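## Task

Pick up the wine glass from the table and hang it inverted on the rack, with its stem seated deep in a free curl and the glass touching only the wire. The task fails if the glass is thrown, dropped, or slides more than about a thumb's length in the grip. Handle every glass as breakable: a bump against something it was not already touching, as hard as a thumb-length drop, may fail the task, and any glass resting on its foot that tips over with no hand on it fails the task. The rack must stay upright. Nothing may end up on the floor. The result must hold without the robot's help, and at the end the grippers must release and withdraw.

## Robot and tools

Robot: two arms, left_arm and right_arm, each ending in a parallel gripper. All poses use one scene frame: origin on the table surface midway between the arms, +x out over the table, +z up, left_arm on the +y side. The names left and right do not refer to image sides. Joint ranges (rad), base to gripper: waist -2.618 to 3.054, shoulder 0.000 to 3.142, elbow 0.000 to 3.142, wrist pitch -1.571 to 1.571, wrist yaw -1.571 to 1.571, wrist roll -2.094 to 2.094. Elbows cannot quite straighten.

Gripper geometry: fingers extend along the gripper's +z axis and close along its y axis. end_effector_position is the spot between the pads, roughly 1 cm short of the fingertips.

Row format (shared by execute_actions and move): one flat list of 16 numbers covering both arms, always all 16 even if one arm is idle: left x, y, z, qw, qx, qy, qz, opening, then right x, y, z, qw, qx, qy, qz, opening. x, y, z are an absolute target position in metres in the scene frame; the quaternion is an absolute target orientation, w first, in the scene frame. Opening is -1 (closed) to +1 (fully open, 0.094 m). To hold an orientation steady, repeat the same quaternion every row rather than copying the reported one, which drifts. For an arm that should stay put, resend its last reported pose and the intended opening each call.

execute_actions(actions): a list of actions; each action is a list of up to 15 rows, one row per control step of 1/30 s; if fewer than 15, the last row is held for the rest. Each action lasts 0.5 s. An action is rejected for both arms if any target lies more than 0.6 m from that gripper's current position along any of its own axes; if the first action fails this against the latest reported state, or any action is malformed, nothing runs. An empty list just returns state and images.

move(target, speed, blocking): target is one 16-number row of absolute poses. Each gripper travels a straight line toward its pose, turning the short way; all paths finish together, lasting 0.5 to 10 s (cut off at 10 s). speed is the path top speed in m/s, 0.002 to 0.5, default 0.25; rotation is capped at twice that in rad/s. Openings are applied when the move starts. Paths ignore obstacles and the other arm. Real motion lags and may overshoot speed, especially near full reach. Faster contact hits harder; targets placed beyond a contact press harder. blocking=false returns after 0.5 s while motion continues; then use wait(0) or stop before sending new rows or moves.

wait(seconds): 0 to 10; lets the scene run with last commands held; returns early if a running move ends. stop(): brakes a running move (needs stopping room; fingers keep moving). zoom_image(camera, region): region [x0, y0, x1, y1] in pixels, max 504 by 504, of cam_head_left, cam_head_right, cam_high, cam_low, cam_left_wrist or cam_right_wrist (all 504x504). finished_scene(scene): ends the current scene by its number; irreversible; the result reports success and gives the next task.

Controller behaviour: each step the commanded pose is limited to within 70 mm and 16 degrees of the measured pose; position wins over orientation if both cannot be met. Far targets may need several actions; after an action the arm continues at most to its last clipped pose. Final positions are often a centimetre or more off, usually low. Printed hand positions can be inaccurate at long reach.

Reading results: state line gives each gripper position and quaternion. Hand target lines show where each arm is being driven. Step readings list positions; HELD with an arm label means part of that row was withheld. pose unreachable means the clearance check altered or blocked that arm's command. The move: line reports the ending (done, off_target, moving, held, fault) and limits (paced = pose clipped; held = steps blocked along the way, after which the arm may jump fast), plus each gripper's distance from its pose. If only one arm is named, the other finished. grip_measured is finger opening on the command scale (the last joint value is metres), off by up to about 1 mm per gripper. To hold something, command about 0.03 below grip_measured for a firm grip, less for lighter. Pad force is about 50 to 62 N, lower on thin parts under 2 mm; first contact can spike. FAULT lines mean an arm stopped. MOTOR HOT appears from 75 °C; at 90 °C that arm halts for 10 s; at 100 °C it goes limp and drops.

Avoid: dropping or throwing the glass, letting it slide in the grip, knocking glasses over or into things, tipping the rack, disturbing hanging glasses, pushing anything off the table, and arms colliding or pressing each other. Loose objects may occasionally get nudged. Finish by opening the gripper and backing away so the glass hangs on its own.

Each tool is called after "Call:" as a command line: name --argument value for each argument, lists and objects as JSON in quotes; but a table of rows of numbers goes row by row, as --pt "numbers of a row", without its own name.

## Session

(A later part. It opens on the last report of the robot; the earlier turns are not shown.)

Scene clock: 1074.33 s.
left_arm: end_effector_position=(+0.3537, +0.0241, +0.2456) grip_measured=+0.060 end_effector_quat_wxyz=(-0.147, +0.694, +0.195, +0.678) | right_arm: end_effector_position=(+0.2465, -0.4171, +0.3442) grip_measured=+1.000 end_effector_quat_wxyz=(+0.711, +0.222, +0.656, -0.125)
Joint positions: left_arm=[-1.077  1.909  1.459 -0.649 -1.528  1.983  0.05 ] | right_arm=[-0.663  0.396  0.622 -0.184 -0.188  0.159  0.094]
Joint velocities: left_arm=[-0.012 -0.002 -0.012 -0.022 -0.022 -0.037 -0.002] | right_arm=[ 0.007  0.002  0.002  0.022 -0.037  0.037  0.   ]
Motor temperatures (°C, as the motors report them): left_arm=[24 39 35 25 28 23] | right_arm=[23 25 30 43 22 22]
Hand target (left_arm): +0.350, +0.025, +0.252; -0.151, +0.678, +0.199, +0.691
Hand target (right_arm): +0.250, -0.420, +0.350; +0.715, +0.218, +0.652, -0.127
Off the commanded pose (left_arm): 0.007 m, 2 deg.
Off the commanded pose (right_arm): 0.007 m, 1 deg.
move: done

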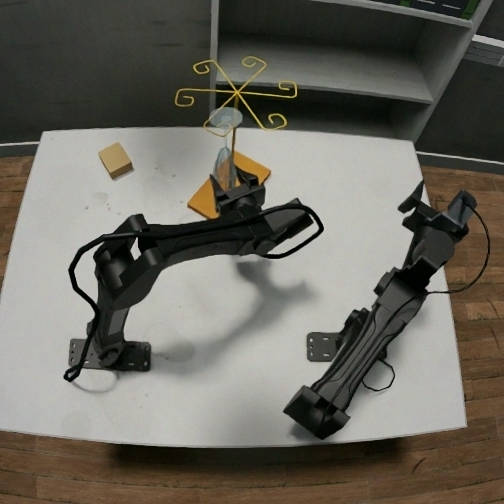

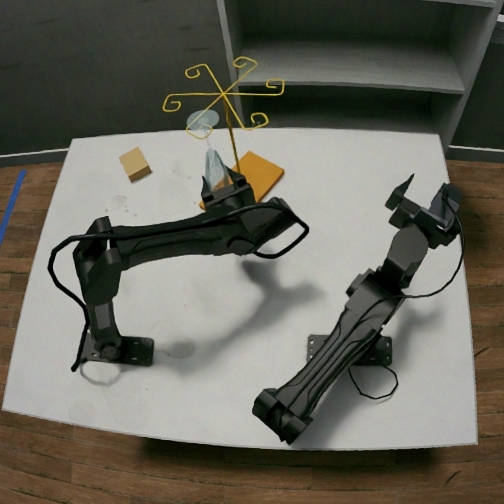

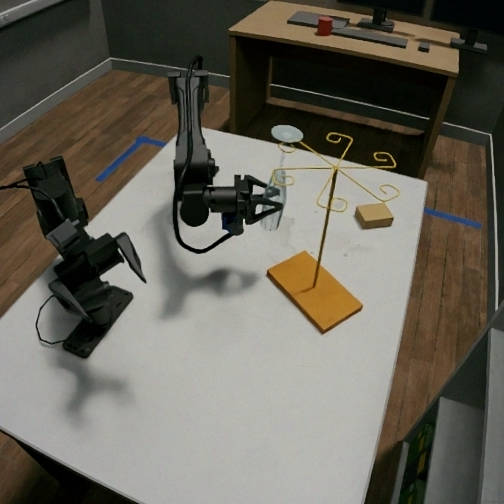

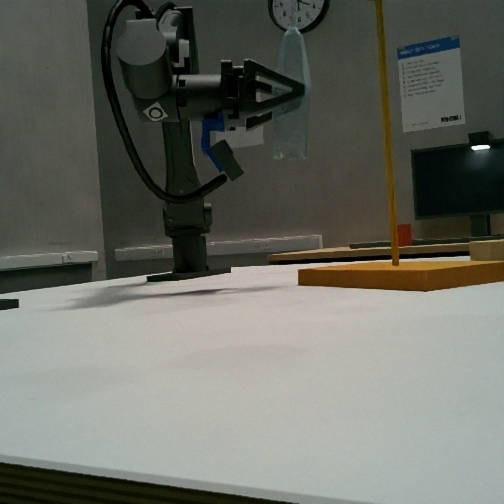

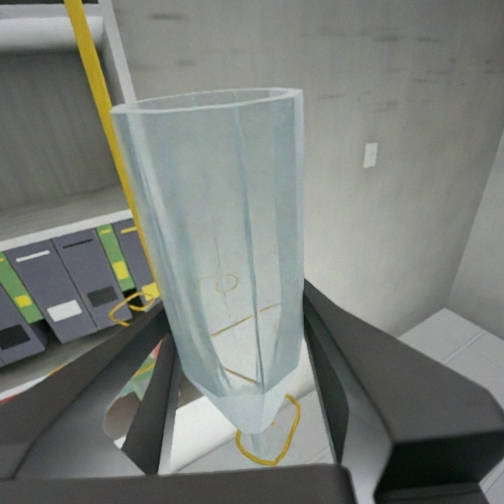

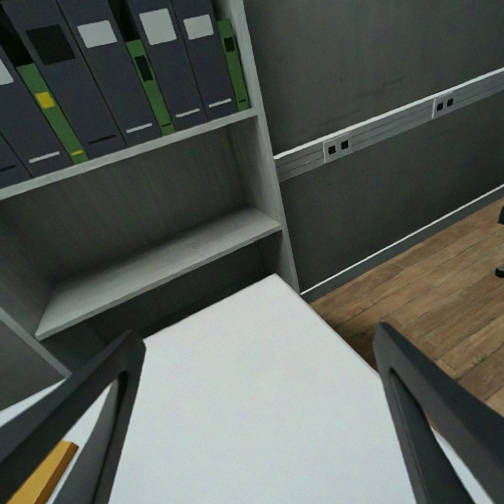

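Call:
move --target '[0.349,0.028,0.233,-0.152,0.678,0.200,0.691,0.03,0.25,-0.42,0.35,0.715,0.218,0.652,-0.127,1]' --speed 0.012

Call:
zoom_image --camera "cam_high" --region '[260,120,330,180]'

Call:
zoom_image --camera "cam_head_left" --region '[185,85,255,150]'

Scene clock: 1084.53 s.
left_arm: end_effector_position=(+0.3521, +0.0269, +0.2286) grip_measured=+0.060 end_effector_quat_wxyz=(-0.146, +0.694, +0.197, +0.677) | right_arm: end_effector_position=(+0.2465, -0.4171, +0.3443) grip_measured=+1.000 end_effector_quat_wxyz=(+0.711, +0.222, +0.656, -0.125)
Joint positions: left_arm=[-1.077  1.925  1.419 -0.648 -1.526  1.923  0.05 ] | right_arm=[-0.663  0.396  0.622 -0.184 -0.188  0.159  0.094]
Joint velocities: left_arm=[-0.007 -0.002 -0.002 -0.11  -0.007 -0.037 -0.002] | right_arm=[-0.002 -0.022 -0.007 -0.007  0.022  0.037  0.   ]
Motor temperatures (°C, as the motors report them): left_arm=[24 39 34 25 28 23] | right_arm=[23 25 30 43 22 22]
Hand target (left_arm): +0.349, +0.028, +0.233; -0.151, +0.678, +0.199, +0.691
Hand target (right_arm): +0.250, -0.420, +0.350; +0.715, +0.218, +0.652, -0.127
Off the commanded pose (left_arm): 0.005 m, 3 deg.
Off the commanded pose (right_arm): 0.007 m, 1 deg.
move: off_target (left_arm)

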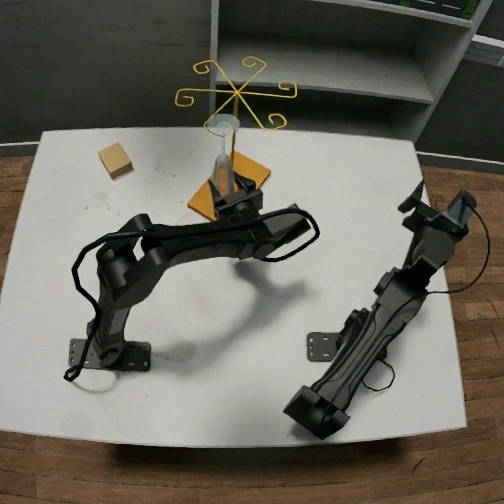

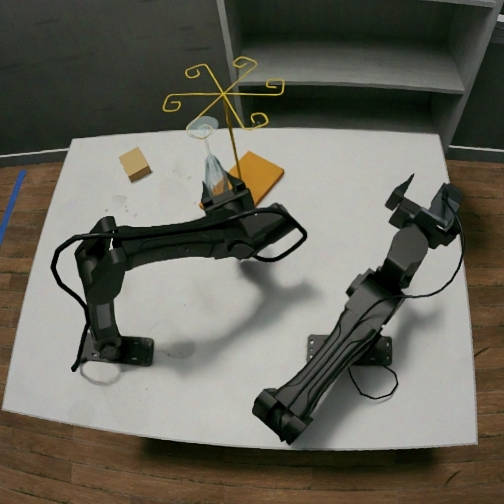

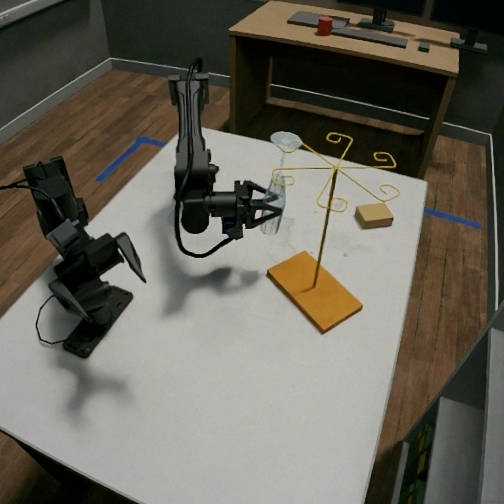

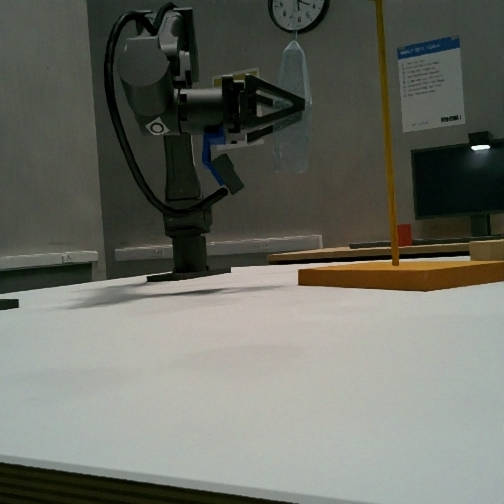

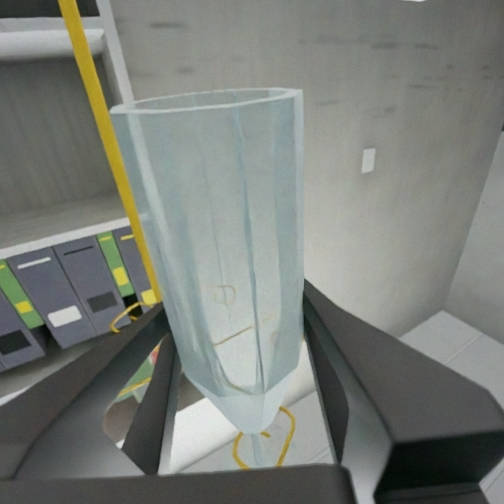

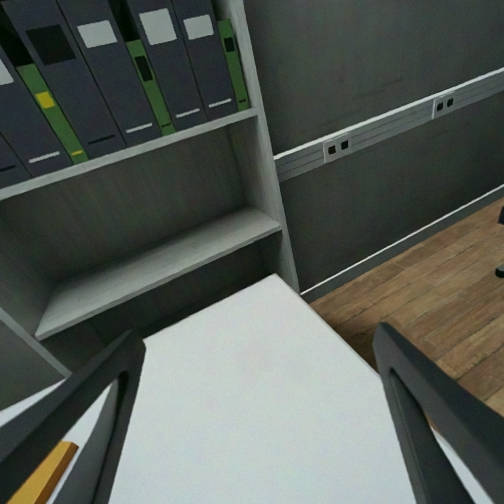

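Region (260, 120, 330, 180) of cam_high's 504x504 image, scaled by 7.200, with more detail than that image has; it fills the top 432 rows of this view, and the rest is white.

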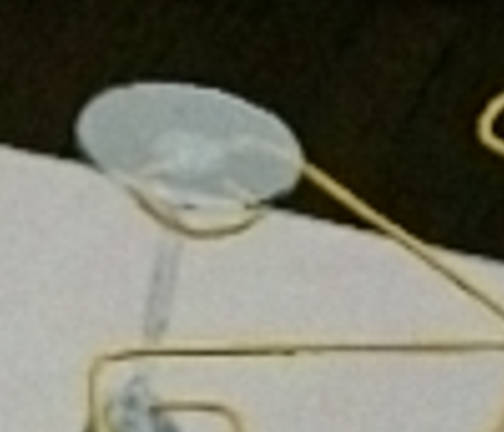

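Region (185, 85, 255, 150) of cam_head_left's 504x504 image, scaled by 7.200, with more detail than that image has; it fills the top 468 rows of this view, and the rest is white.

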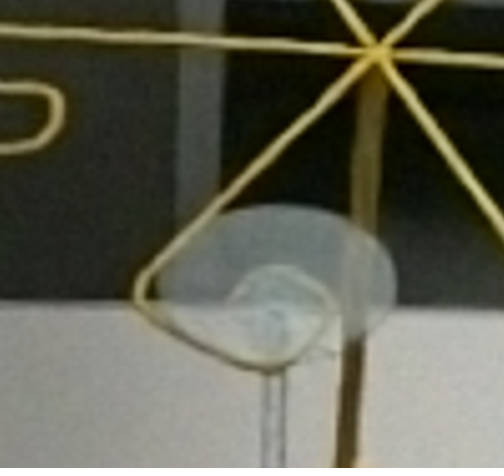

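Call:
move --target '[0.349,0.028,0.222,-0.152,0.678,0.200,0.691,0.03,0.25,-0.42,0.35,0.715,0.218,0.652,-0.127,1]' --speed 0.008

Call:
zoom_image --camera "cam_high" --region '[260,120,330,180]'

Call:
zoom_image --camera "cam_head_left" --region '[185,85,255,150]'

Call:
zoom_image --camera "cam_low" --region '[230,80,350,200]'

Scene clock: 1100.10 s.
left_arm: end_effector_position=(+0.3520, +0.0271, +0.2196) grip_measured=+0.060 end_effector_quat_wxyz=(-0.143, +0.693, +0.201, +0.677) | right_arm: end_effector_position=(+0.2465, -0.4171, +0.3442) grip_measured=+1.000 end_effector_quat_wxyz=(+0.711, +0.222, +0.656, -0.125)
Joint positions: left_arm=[-1.077  1.939  1.406 -0.648 -1.525  1.887  0.05 ] | right_arm=[-0.663  0.396  0.622 -0.184 -0.188  0.159  0.094]
Joint velocities: left_arm=[ 0.007  0.007 -0.007  0.037 -0.022 -0.007 -0.   ] | right_arm=[-0.007  0.002  0.002 -0.081 -0.051  0.037  0.   ]
Motor temperatures (°C, as the motors report them): left_arm=[24 39 34 25 28 23] | right_arm=[23 25 30 43 22 22]
Hand target (left_arm): +0.349, +0.028, +0.222; -0.151, +0.678, +0.199, +0.691
Hand target (right_arm): +0.250, -0.420, +0.350; +0.715, +0.218, +0.652, -0.127
Off the commanded pose (left_arm): 0.004 m, 3 deg.
Off the commanded pose (right_arm): 0.007 m, 1 deg.
move: off_target (left_arm)

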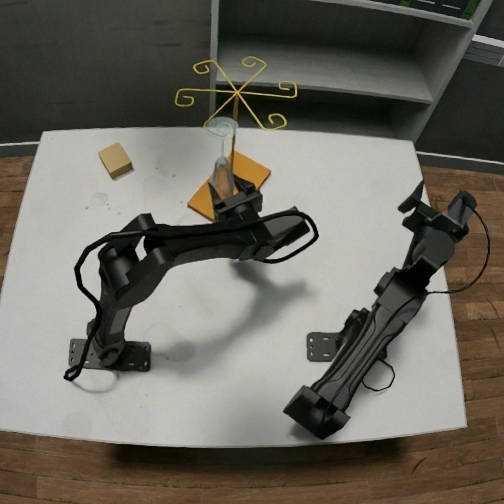

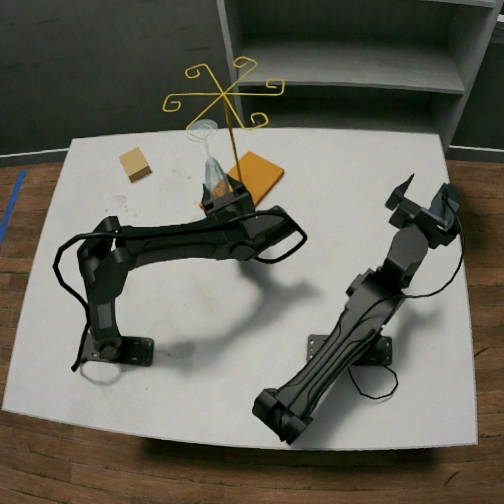

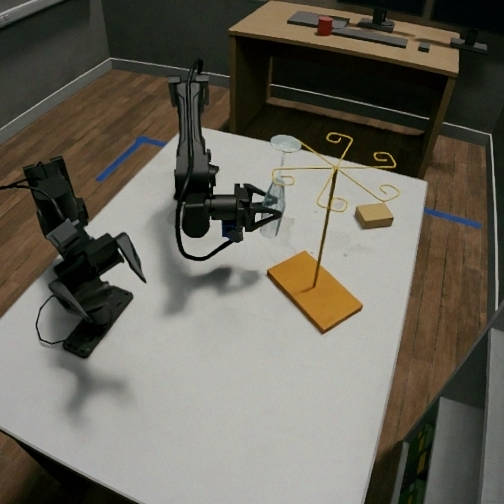

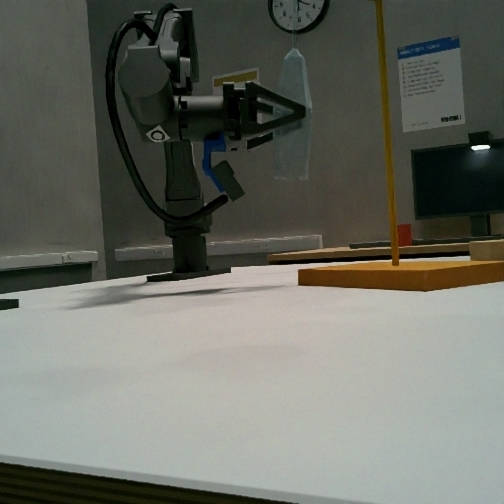

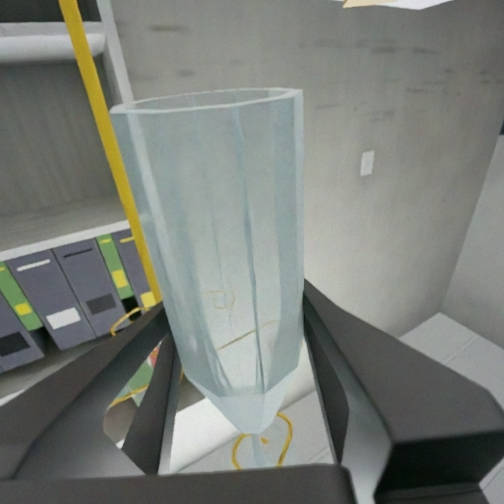

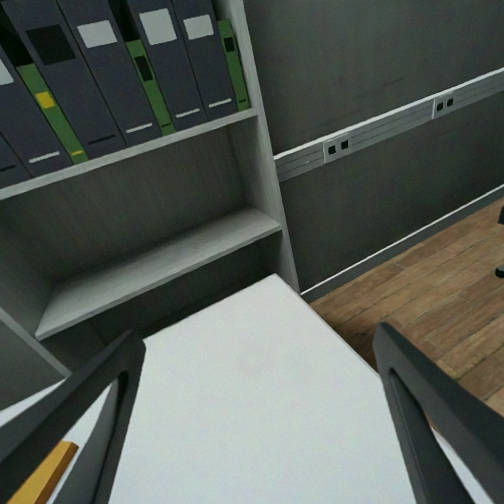

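Region (260, 120, 330, 180) of cam_high's 504x504 image, scaled by 7.200, with more detail than that image has; it fills the top 432 rows of this view, and the rest is white.

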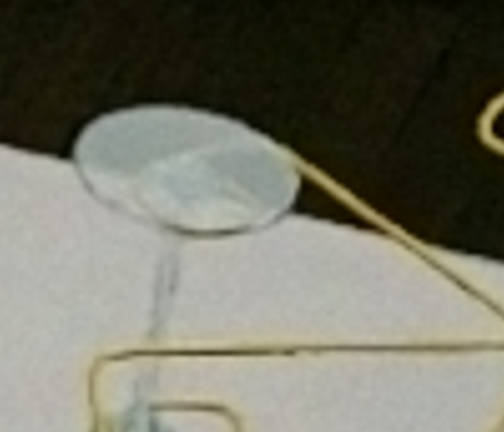

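Region (185, 85, 255, 150) of cam_head_left's 504x504 image, scaled by 7.200, with more detail than that image has; it fills the top 468 rows of this view, and the rest is white.

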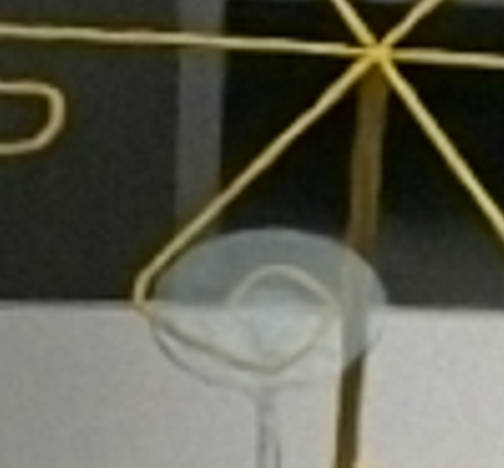

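Region (230, 80, 350, 200) of cam_low's 504x504 image, scaled by 4.200, with more detail than that image has.

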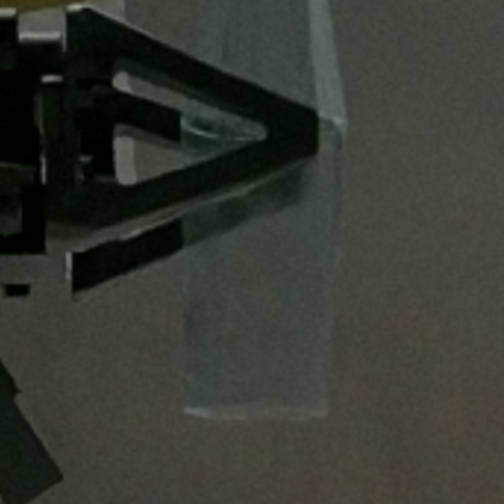

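Call:
move --target '[0.349,0.028,0.217,-0.152,0.678,0.200,0.691,0.03,0.25,-0.42,0.35,0.715,0.218,0.652,-0.127,1]' --speed 0.006

Call:
zoom_image --camera "cam_high" --region '[260,120,330,180]'

Call:
zoom_image --camera "cam_head_left" --region '[185,85,255,150]'

Scene clock: 1115.43 s.
left_arm: end_effector_position=(+0.3523, +0.0266, +0.2163) grip_measured=+0.060 end_effector_quat_wxyz=(-0.146, +0.689, +0.201, +0.681) | right_arm: end_effector_position=(+0.2465, -0.4171, +0.3444) grip_measured=+1.000 end_effector_quat_wxyz=(+0.711, +0.222, +0.656, -0.125)
Joint positions: left_arm=[-1.077  1.954  1.406 -0.648 -1.537  1.873  0.05 ] | right_arm=[-0.663  0.396  0.622 -0.183 -0.188  0.159  0.094]
Joint velocities: left_arm=[ 0.007 -0.017 -0.007 -0.037 -0.022 -0.066  0.   ] | right_arm=[ 0.012 -0.012 -0.027 -0.037 -0.022  0.007  0.   ]
Motor temperatures (°C, as the motors report them): left_arm=[24 38 33 25 28 23] | right_arm=[23 25 30 43 22 22]
Hand target (left_arm): +0.349, +0.028, +0.217; -0.151, +0.678, +0.199, +0.691
Hand target (right_arm): +0.250, -0.420, +0.350; +0.715, +0.218, +0.652, -0.127
Off the commanded pose (left_arm): 0.004 m, 2 deg.
Off the commanded pose (right_arm): 0.007 m, 1 deg.
move: done

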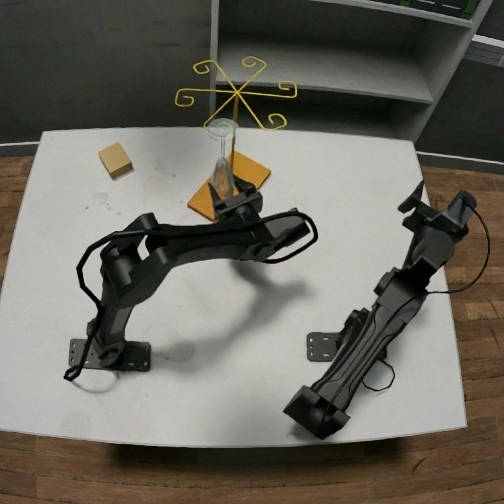

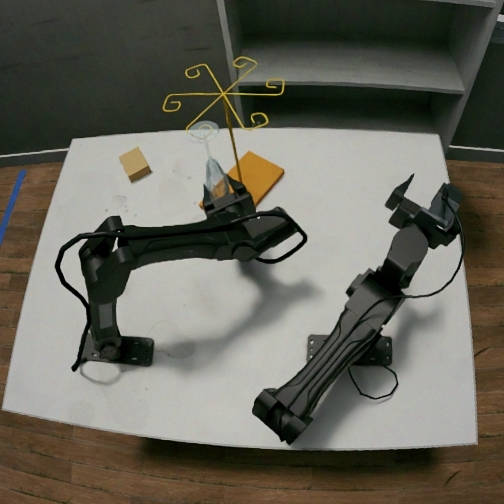

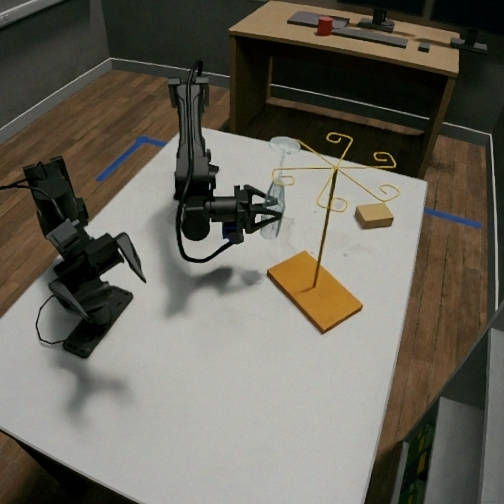

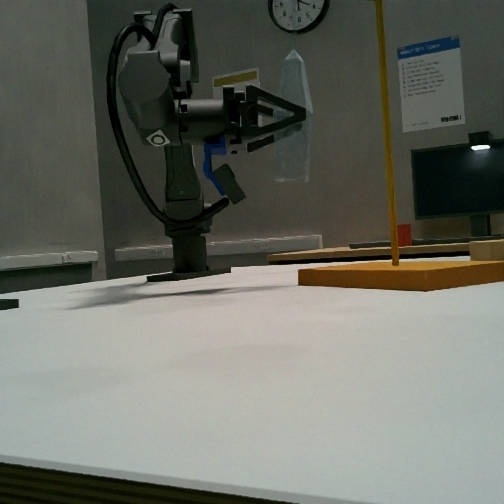

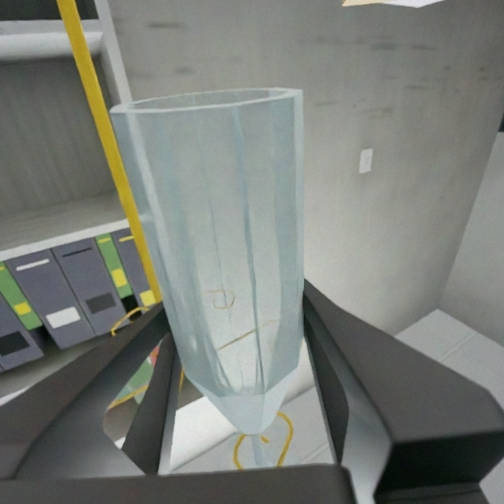

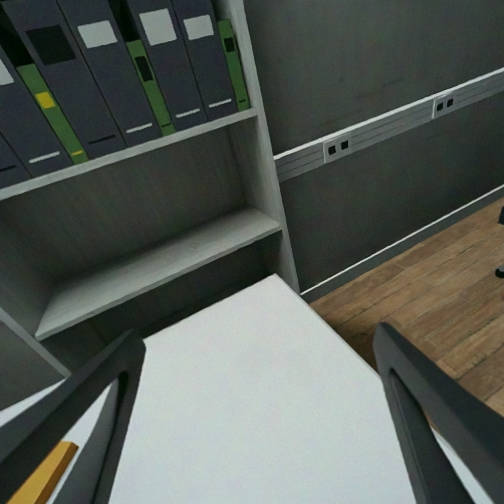

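Region (260, 120, 330, 180) of cam_high's 504x504 image, scaled by 7.200, with more detail than that image has; it fills the top 432 rows of this view, and the rest is white.

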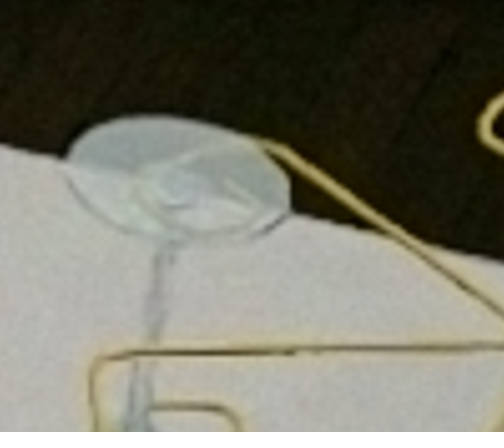

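Region (185, 85, 255, 150) of cam_head_left's 504x504 image, scaled by 7.200, with more detail than that image has; it fills the top 468 rows of this view, and the rest is white.

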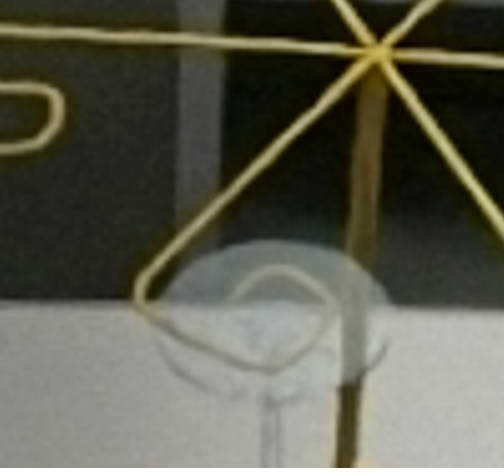

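Call:
move --target '[0.349,0.028,0.212,-0.152,0.678,0.200,0.691,0.03,0.25,-0.42,0.35,0.715,0.218,0.652,-0.127,1]' --speed 0.006

Call:
zoom_image --camera "cam_high" --region '[260,120,330,180]'

Call:
zoom_image --camera "cam_head_left" --region '[185,85,255,150]'

Scene clock: 1127.13 s.
left_arm: end_effector_position=(+0.3514, +0.0284, +0.2161) grip_measured=+0.060 end_effector_quat_wxyz=(-0.151, +0.686, +0.199, +0.684) | right_arm: end_effector_position=(+0.2465, -0.4171, +0.3442) grip_measured=+1.000 end_effector_quat_wxyz=(+0.711, +0.222, +0.656, -0.125)
Joint positions: left_arm=[-1.077  1.954  1.398 -0.648 -1.549  1.872  0.05 ] | right_arm=[-0.663  0.396  0.622 -0.184 -0.188  0.159  0.094]
Joint velocities: left_arm=[-0.002 -0.012 -0.022 -0.022  0.007 -0.051 -0.001] | right_arm=[-0.012 -0.002 -0.007  0.022 -0.051 -0.066  0.   ]
Motor temperatures (°C, as the motors report them): left_arm=[24 39 33 25 28 23] | right_arm=[23 25 30 43 22 22]
Hand target (left_arm): +0.349, +0.028, +0.212; -0.151, +0.678, +0.199, +0.691
Hand target (right_arm): +0.250, -0.420, +0.350; +0.715, +0.218, +0.652, -0.127
Off the commanded pose (left_arm): 0.005 m, 1 deg.
Off the commanded pose (right_arm): 0.007 m, 1 deg.
move: done

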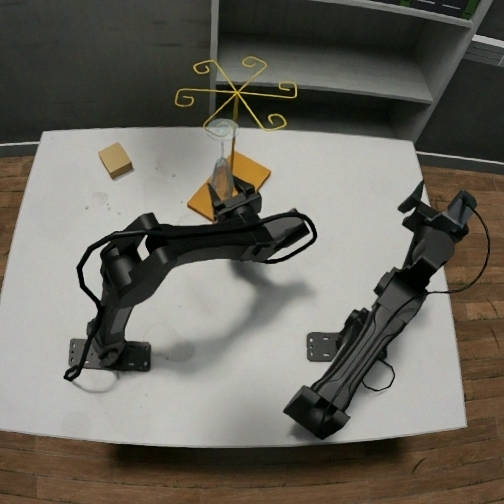

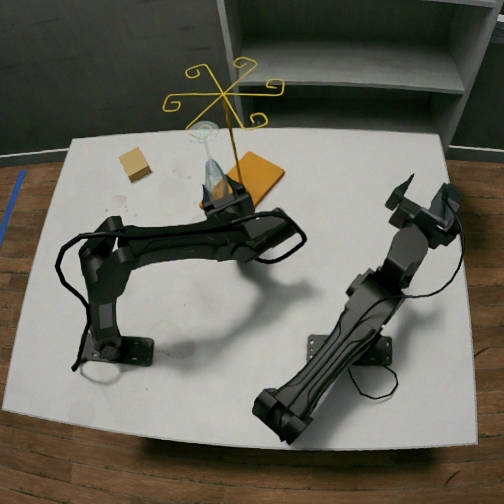

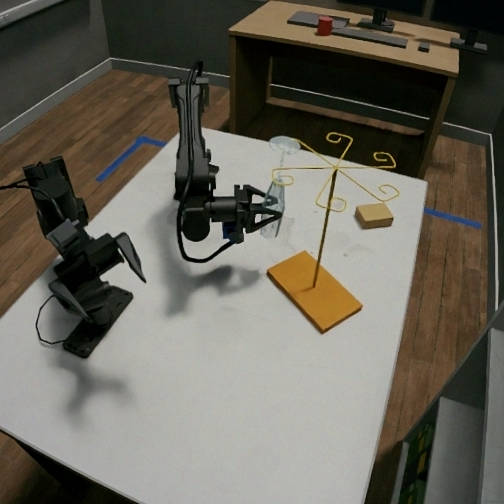

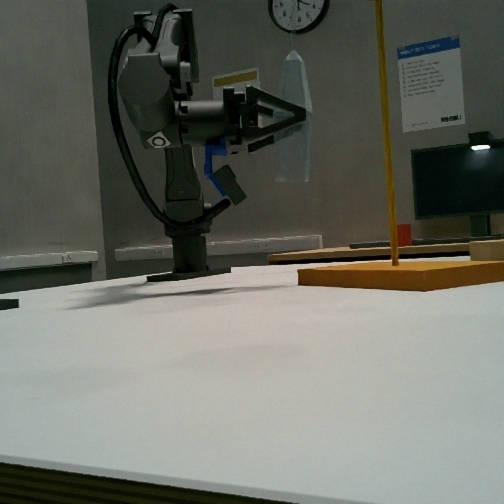

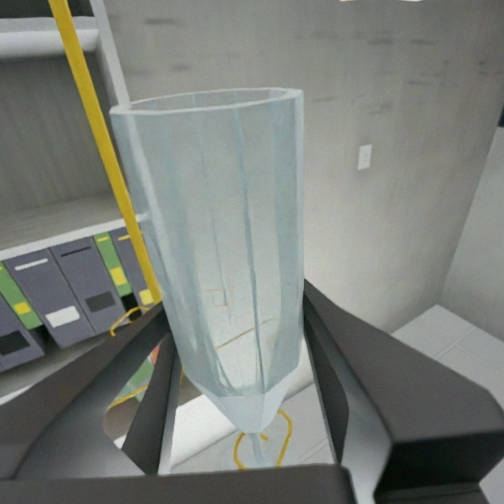

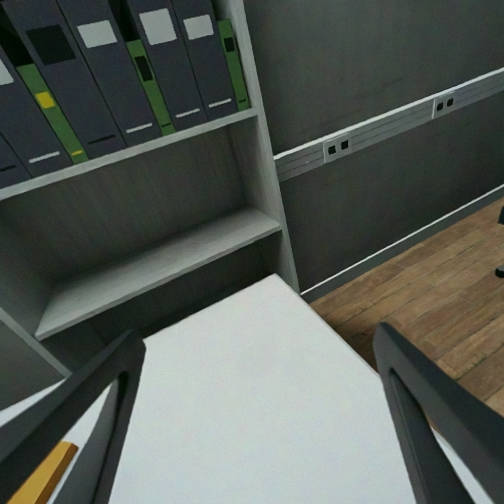

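Region (260, 120, 330, 180) of cam_high's 504x504 image, scaled by 7.200, with more detail than that image has; it fills the top 432 rows of this view, and the rest is white.

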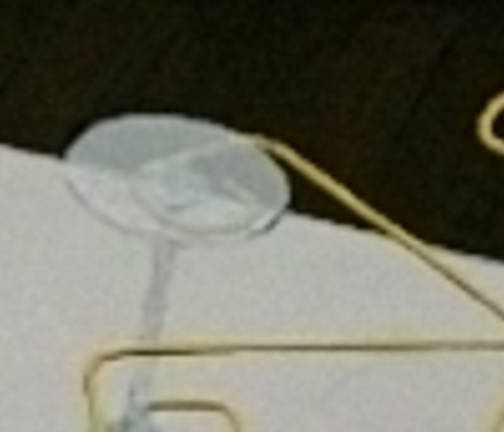

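Region (185, 85, 255, 150) of cam_head_left's 504x504 image, scaled by 7.200, with more detail than that image has; it fills the top 468 rows of this view, and the rest is white.

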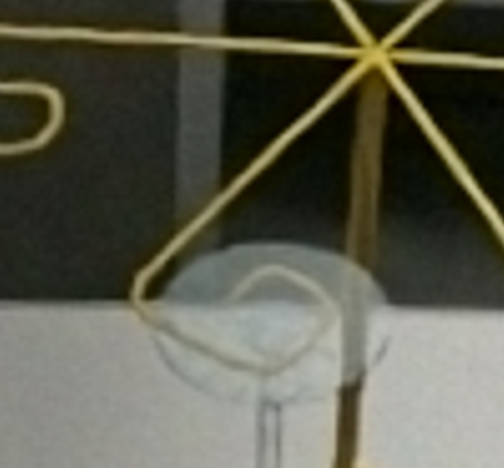

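Call:
execute_actions --actions '[[[0.350,0.028,0.215,-0.152,0.678,0.200,0.691,0.07,0.25,-0.42,0.35,0.715,0.218,0.652,-0.127,1]],[[0.350,0.028,0.215,-0.152,0.678,0.200,0.691,0.12,0.25,-0.42,0.35,0.715,0.218,0.652,-0.127,1]],[[0.350,0.028,0.215,-0.152,0.678,0.200,0.691,0.25,0.25,-0.42,0.35,0.715,0.218,0.652,-0.127,1]],[[0.350,0.028,0.215,-0.152,0.678,0.200,0.691,0.6,0.25,-0.42,0.35,0.715,0.218,0.652,-0.127,1]],[[0.350,0.028,0.215,-0.152,0.678,0.200,0.691,1,0.25,-0.42,0.35,0.715,0.218,0.652,-0.127,1]],[[0.350,0.028,0.215,-0.152,0.678,0.200,0.691,1,0.25,-0.42,0.35,0.715,0.218,0.652,-0.127,1]]]'

Call:
zoom_image --camera "cam_head_left" --region '[170,60,310,190]'

Scene clock: 1140.53 s.
left_arm: end_effector_position=(+0.3514, +0.0284, +0.2161) grip_measured=+0.998 end_effector_quat_wxyz=(-0.150, +0.685, +0.200, +0.684) | right_arm: end_effector_position=(+0.2465, -0.4171, +0.3445) grip_measured=+1.000 end_effector_quat_wxyz=(+0.711, +0.221, +0.656, -0.125)
Joint positions: left_arm=[-1.077  1.954  1.398 -0.648 -1.55   1.869  0.094] | right_arm=[-0.663  0.396  0.622 -0.183 -0.188  0.159  0.094]
Joint velocities: left_arm=[ 0.007 -0.007 -0.007  0.007  0.007  0.022  0.   ] | right_arm=[ 0.012  0.002  0.002 -0.066 -0.037  0.022  0.   ]
Motor temperatures (°C, as the motors report them): left_arm=[24 38 33 25 28 23] | right_arm=[23 25 30 43 22 22]
Hand target (left_arm): +0.350, +0.028, +0.215; -0.152, +0.678, +0.200, +0.691
Hand target (right_arm): +0.250, -0.420, +0.350; +0.715, +0.218, +0.652, -0.127
Off the commanded pose (left_arm): 0.002 m, 1 deg.
Off the commanded pose (right_arm): 0.007 m, 1 deg.
Step readings (end_effector_position; steps 1 to 15: 1st action; 16 to 30: 2nd action; 31 to 45: 3rd action; 46 to 60: 4th action; 61 to 75: 5th action; 76 to 90: 6th action):
0: left_arm (+0.3514, +0.0284, +0.2161) | right_arm (+0.2465, -0.4171, +0.3443)
1: left_arm (+0.3514, +0.0284, +0.2161) | right_arm (+0.2465, -0.4171, +0.3444)
2: left_arm (+0.3514, +0.0284, +0.2161) | right_arm (+0.2465, -0.4171, +0.3444)
4: left_arm (+0.3514, +0.0284, +0.2161) | right_arm (+0.2465, -0.4171, +0.3444)
8: left_arm (+0.3514, +0.0284, +0.2161) | right_arm (+0.2465, -0.4171, +0.3444)
15: left_arm (+0.3514, +0.0284, +0.2161) | right_arm (+0.2465, -0.4171, +0.3444)
16: left_arm (+0.3514, +0.0284, +0.2161) | right_arm (+0.2465, -0.4171, +0.3444)
17: left_arm (+0.3514, +0.0284, +0.2161) | right_arm (+0.2465, -0.4171, +0.3444)
19: left_arm (+0.3514, +0.0284, +0.2161) | right_arm (+0.2465, -0.4171, +0.3444)
23: left_arm (+0.3514, +0.0284, +0.2161) | right_arm (+0.2465, -0.4171, +0.3444)
30: left_arm (+0.3514, +0.0284, +0.2161) | right_arm (+0.2465, -0.4171, +0.3444)
31: left_arm (+0.3514, +0.0284, +0.2161) | right_arm (+0.2465, -0.4171, +0.3444)
32: left_arm (+0.3514, +0.0284, +0.2161) | right_arm (+0.2465, -0.4171, +0.3444)
34: left_arm (+0.3514, +0.0284, +0.2161) | right_arm (+0.2465, -0.4171, +0.3444)
38: left_arm (+0.3514, +0.0284, +0.2161) | right_arm (+0.2465, -0.4171, +0.3445)
45: left_arm (+0.3514, +0.0284, +0.2161) | right_arm (+0.2465, -0.4171, +0.3445)
46: left_arm (+0.3514, +0.0284, +0.2161) | right_arm (+0.2465, -0.4171, +0.3445)
47: left_arm (+0.3514, +0.0284, +0.2161) | right_arm (+0.2465, -0.4171, +0.3445)
49: left_arm (+0.3514, +0.0284, +0.2161) | right_arm (+0.2465, -0.4171, +0.3445)
53: left_arm (+0.3514, +0.0284, +0.2161) | right_arm (+0.2465, -0.4171, +0.3445)
60: left_arm (+0.3514, +0.0284, +0.2161) | right_arm (+0.2465, -0.4171, +0.3445)
61: left_arm (+0.3514, +0.0284, +0.2161) | right_arm (+0.2465, -0.4171, +0.3445)
62: left_arm (+0.3514, +0.0284, +0.2161) | right_arm (+0.2465, -0.4171, +0.3445)
64: left_arm (+0.3514, +0.0284, +0.2161) | right_arm (+0.2465, -0.4171, +0.3445)
68: left_arm (+0.3514, +0.0284, +0.2161) | right_arm (+0.2465, -0.4171, +0.3445)
75: left_arm (+0.3514, +0.0284, +0.2161) | right_arm (+0.2465, -0.4171, +0.3445)
76: left_arm (+0.3514, +0.0284, +0.2161) | right_arm (+0.2465, -0.4171, +0.3445)
77: left_arm (+0.3514, +0.0284, +0.2161) | right_arm (+0.2465, -0.4171, +0.3445)
79: left_arm (+0.3514, +0.0284, +0.2161) | right_arm (+0.2465, -0.4171, +0.3445)
83: left_arm (+0.3514, +0.0284, +0.2161) | right_arm (+0.2465, -0.4171, +0.3445)
90: end_effector_position above

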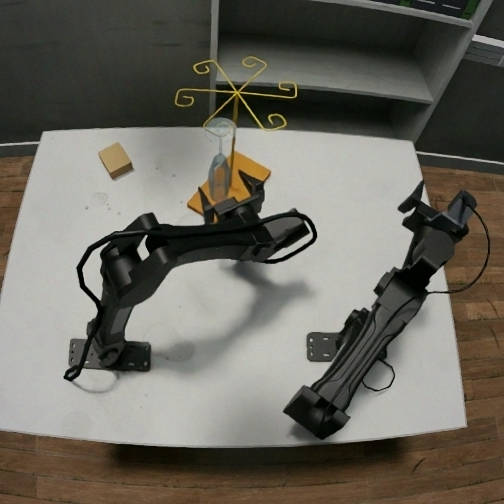

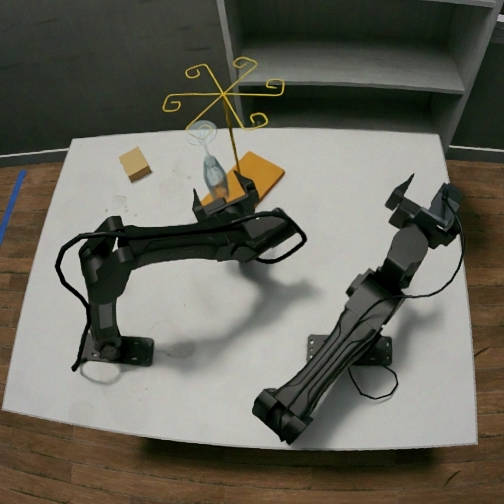

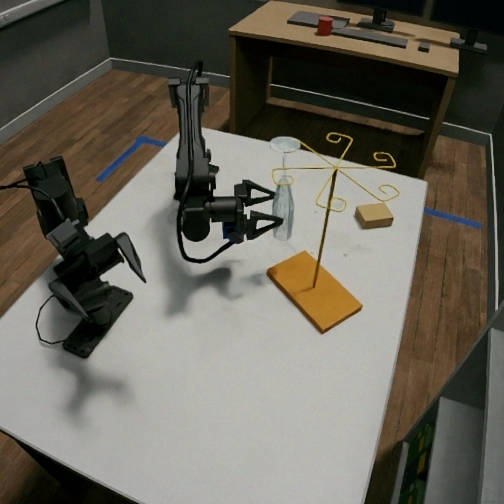

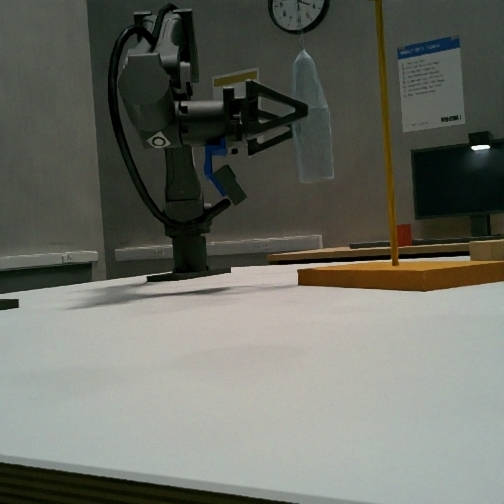

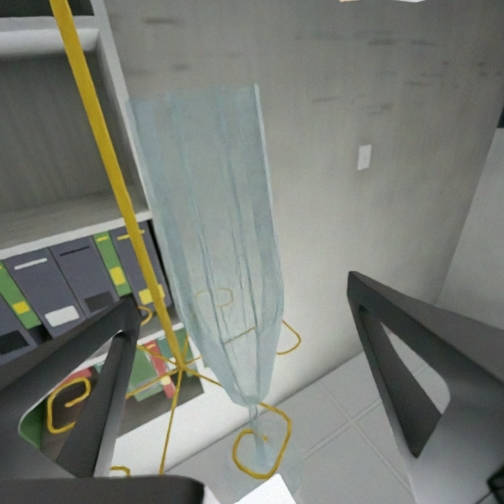

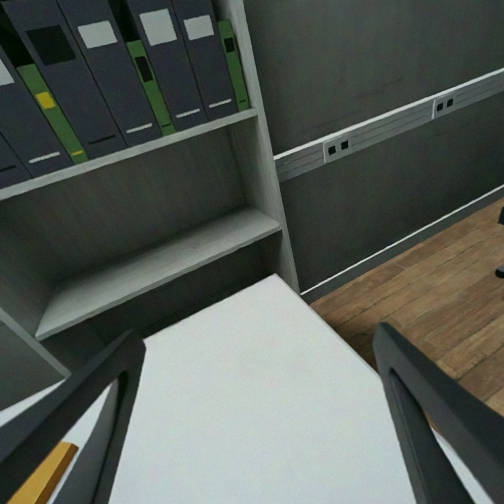

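Region (170, 60, 310, 190) of cam_head_left's 504x504 image, scaled by 3.600, with more detail than that image has; it fills the top 468 rows of this view, and the rest is white.

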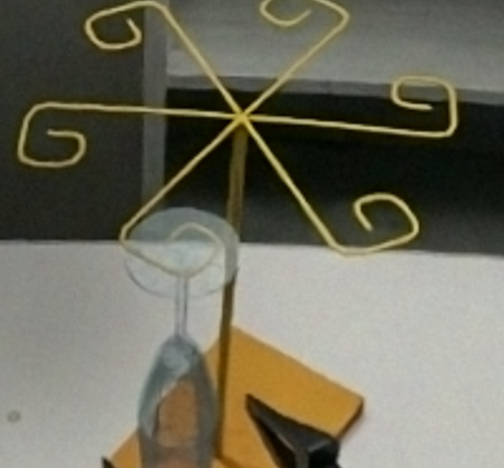

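Call:
move --target '[0.255,-0.02,0.215,-0.046,0.70,0.095,0.706,1,0.25,-0.42,0.35,0.715,0.218,0.652,-0.127,1]' --speed 0.05

Scene clock: 1151.53 s.
left_arm: end_effector_position=(+0.2599, -0.0242, +0.2038) grip_measured=+0.998 end_effector_quat_wxyz=(-0.055, +0.710, +0.095, +0.695) | right_arm: end_effector_position=(+0.2465, -0.4171, +0.3443) grip_measured=+1.000 end_effector_quat_wxyz=(+0.711, +0.222, +0.656, -0.125)
Joint positions: left_arm=[-1.362  1.844  1.202 -0.565 -1.542  1.88   0.094] | right_arm=[-0.663  0.396  0.622 -0.184 -0.188  0.159  0.094]
Joint velocities: left_arm=[-0.002 -0.037 -0.017  0.051  0.007  0.095 -0.   ] | right_arm=[ 0.012  0.002 -0.017 -0.051 -0.007  0.066  0.   ]
Motor temperatures (°C, as the motors report them): left_arm=[24 39 33 25 28 23] | right_arm=[23 25 30 43 22 22]
Hand target (left_arm): +0.256, -0.021, +0.214; -0.049, +0.702, +0.101, +0.704
Hand target (right_arm): +0.250, -0.420, +0.350; +0.715, +0.218, +0.652, -0.127
Off the commanded pose (left_arm): 0.013 m, 2 deg.
Off the commanded pose (right_arm): 0.007 m, 1 deg.
move: off_target (left_arm)

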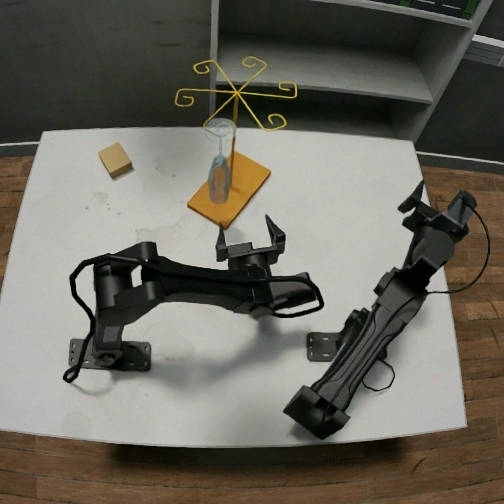

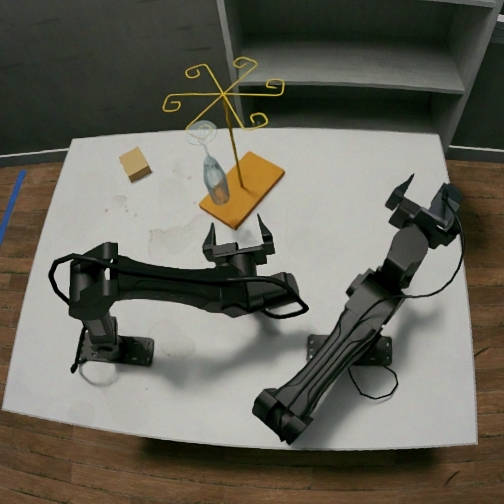

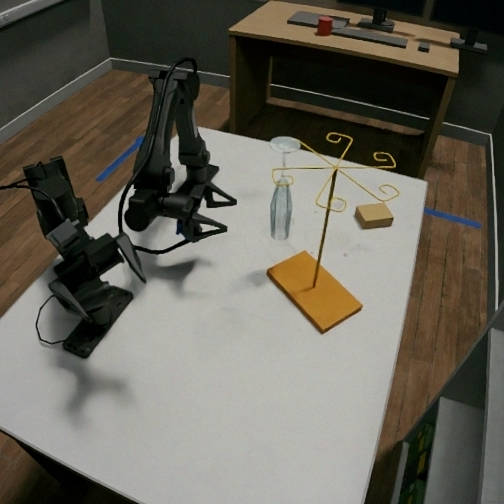

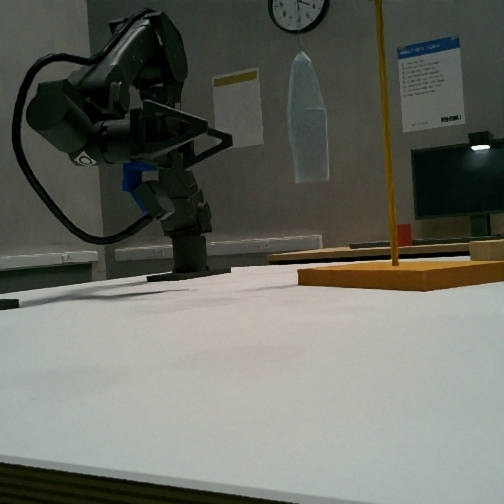

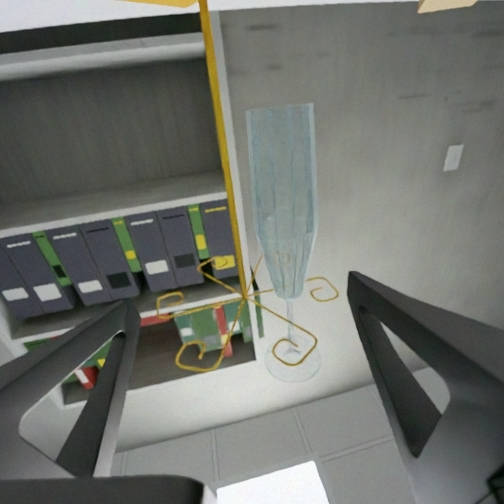

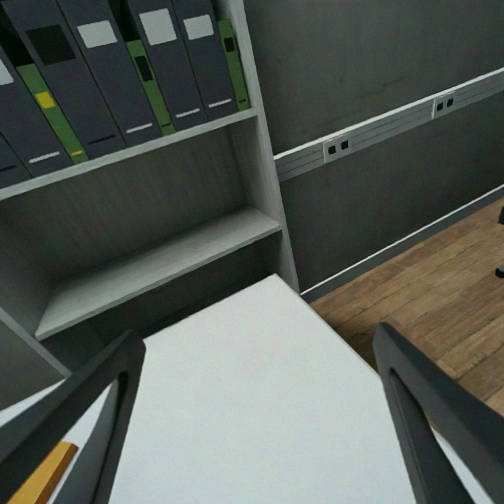

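Hanging inside the curl, arm clear.

Call:
finished_scene --scene 1

The scene is finished: the task was done.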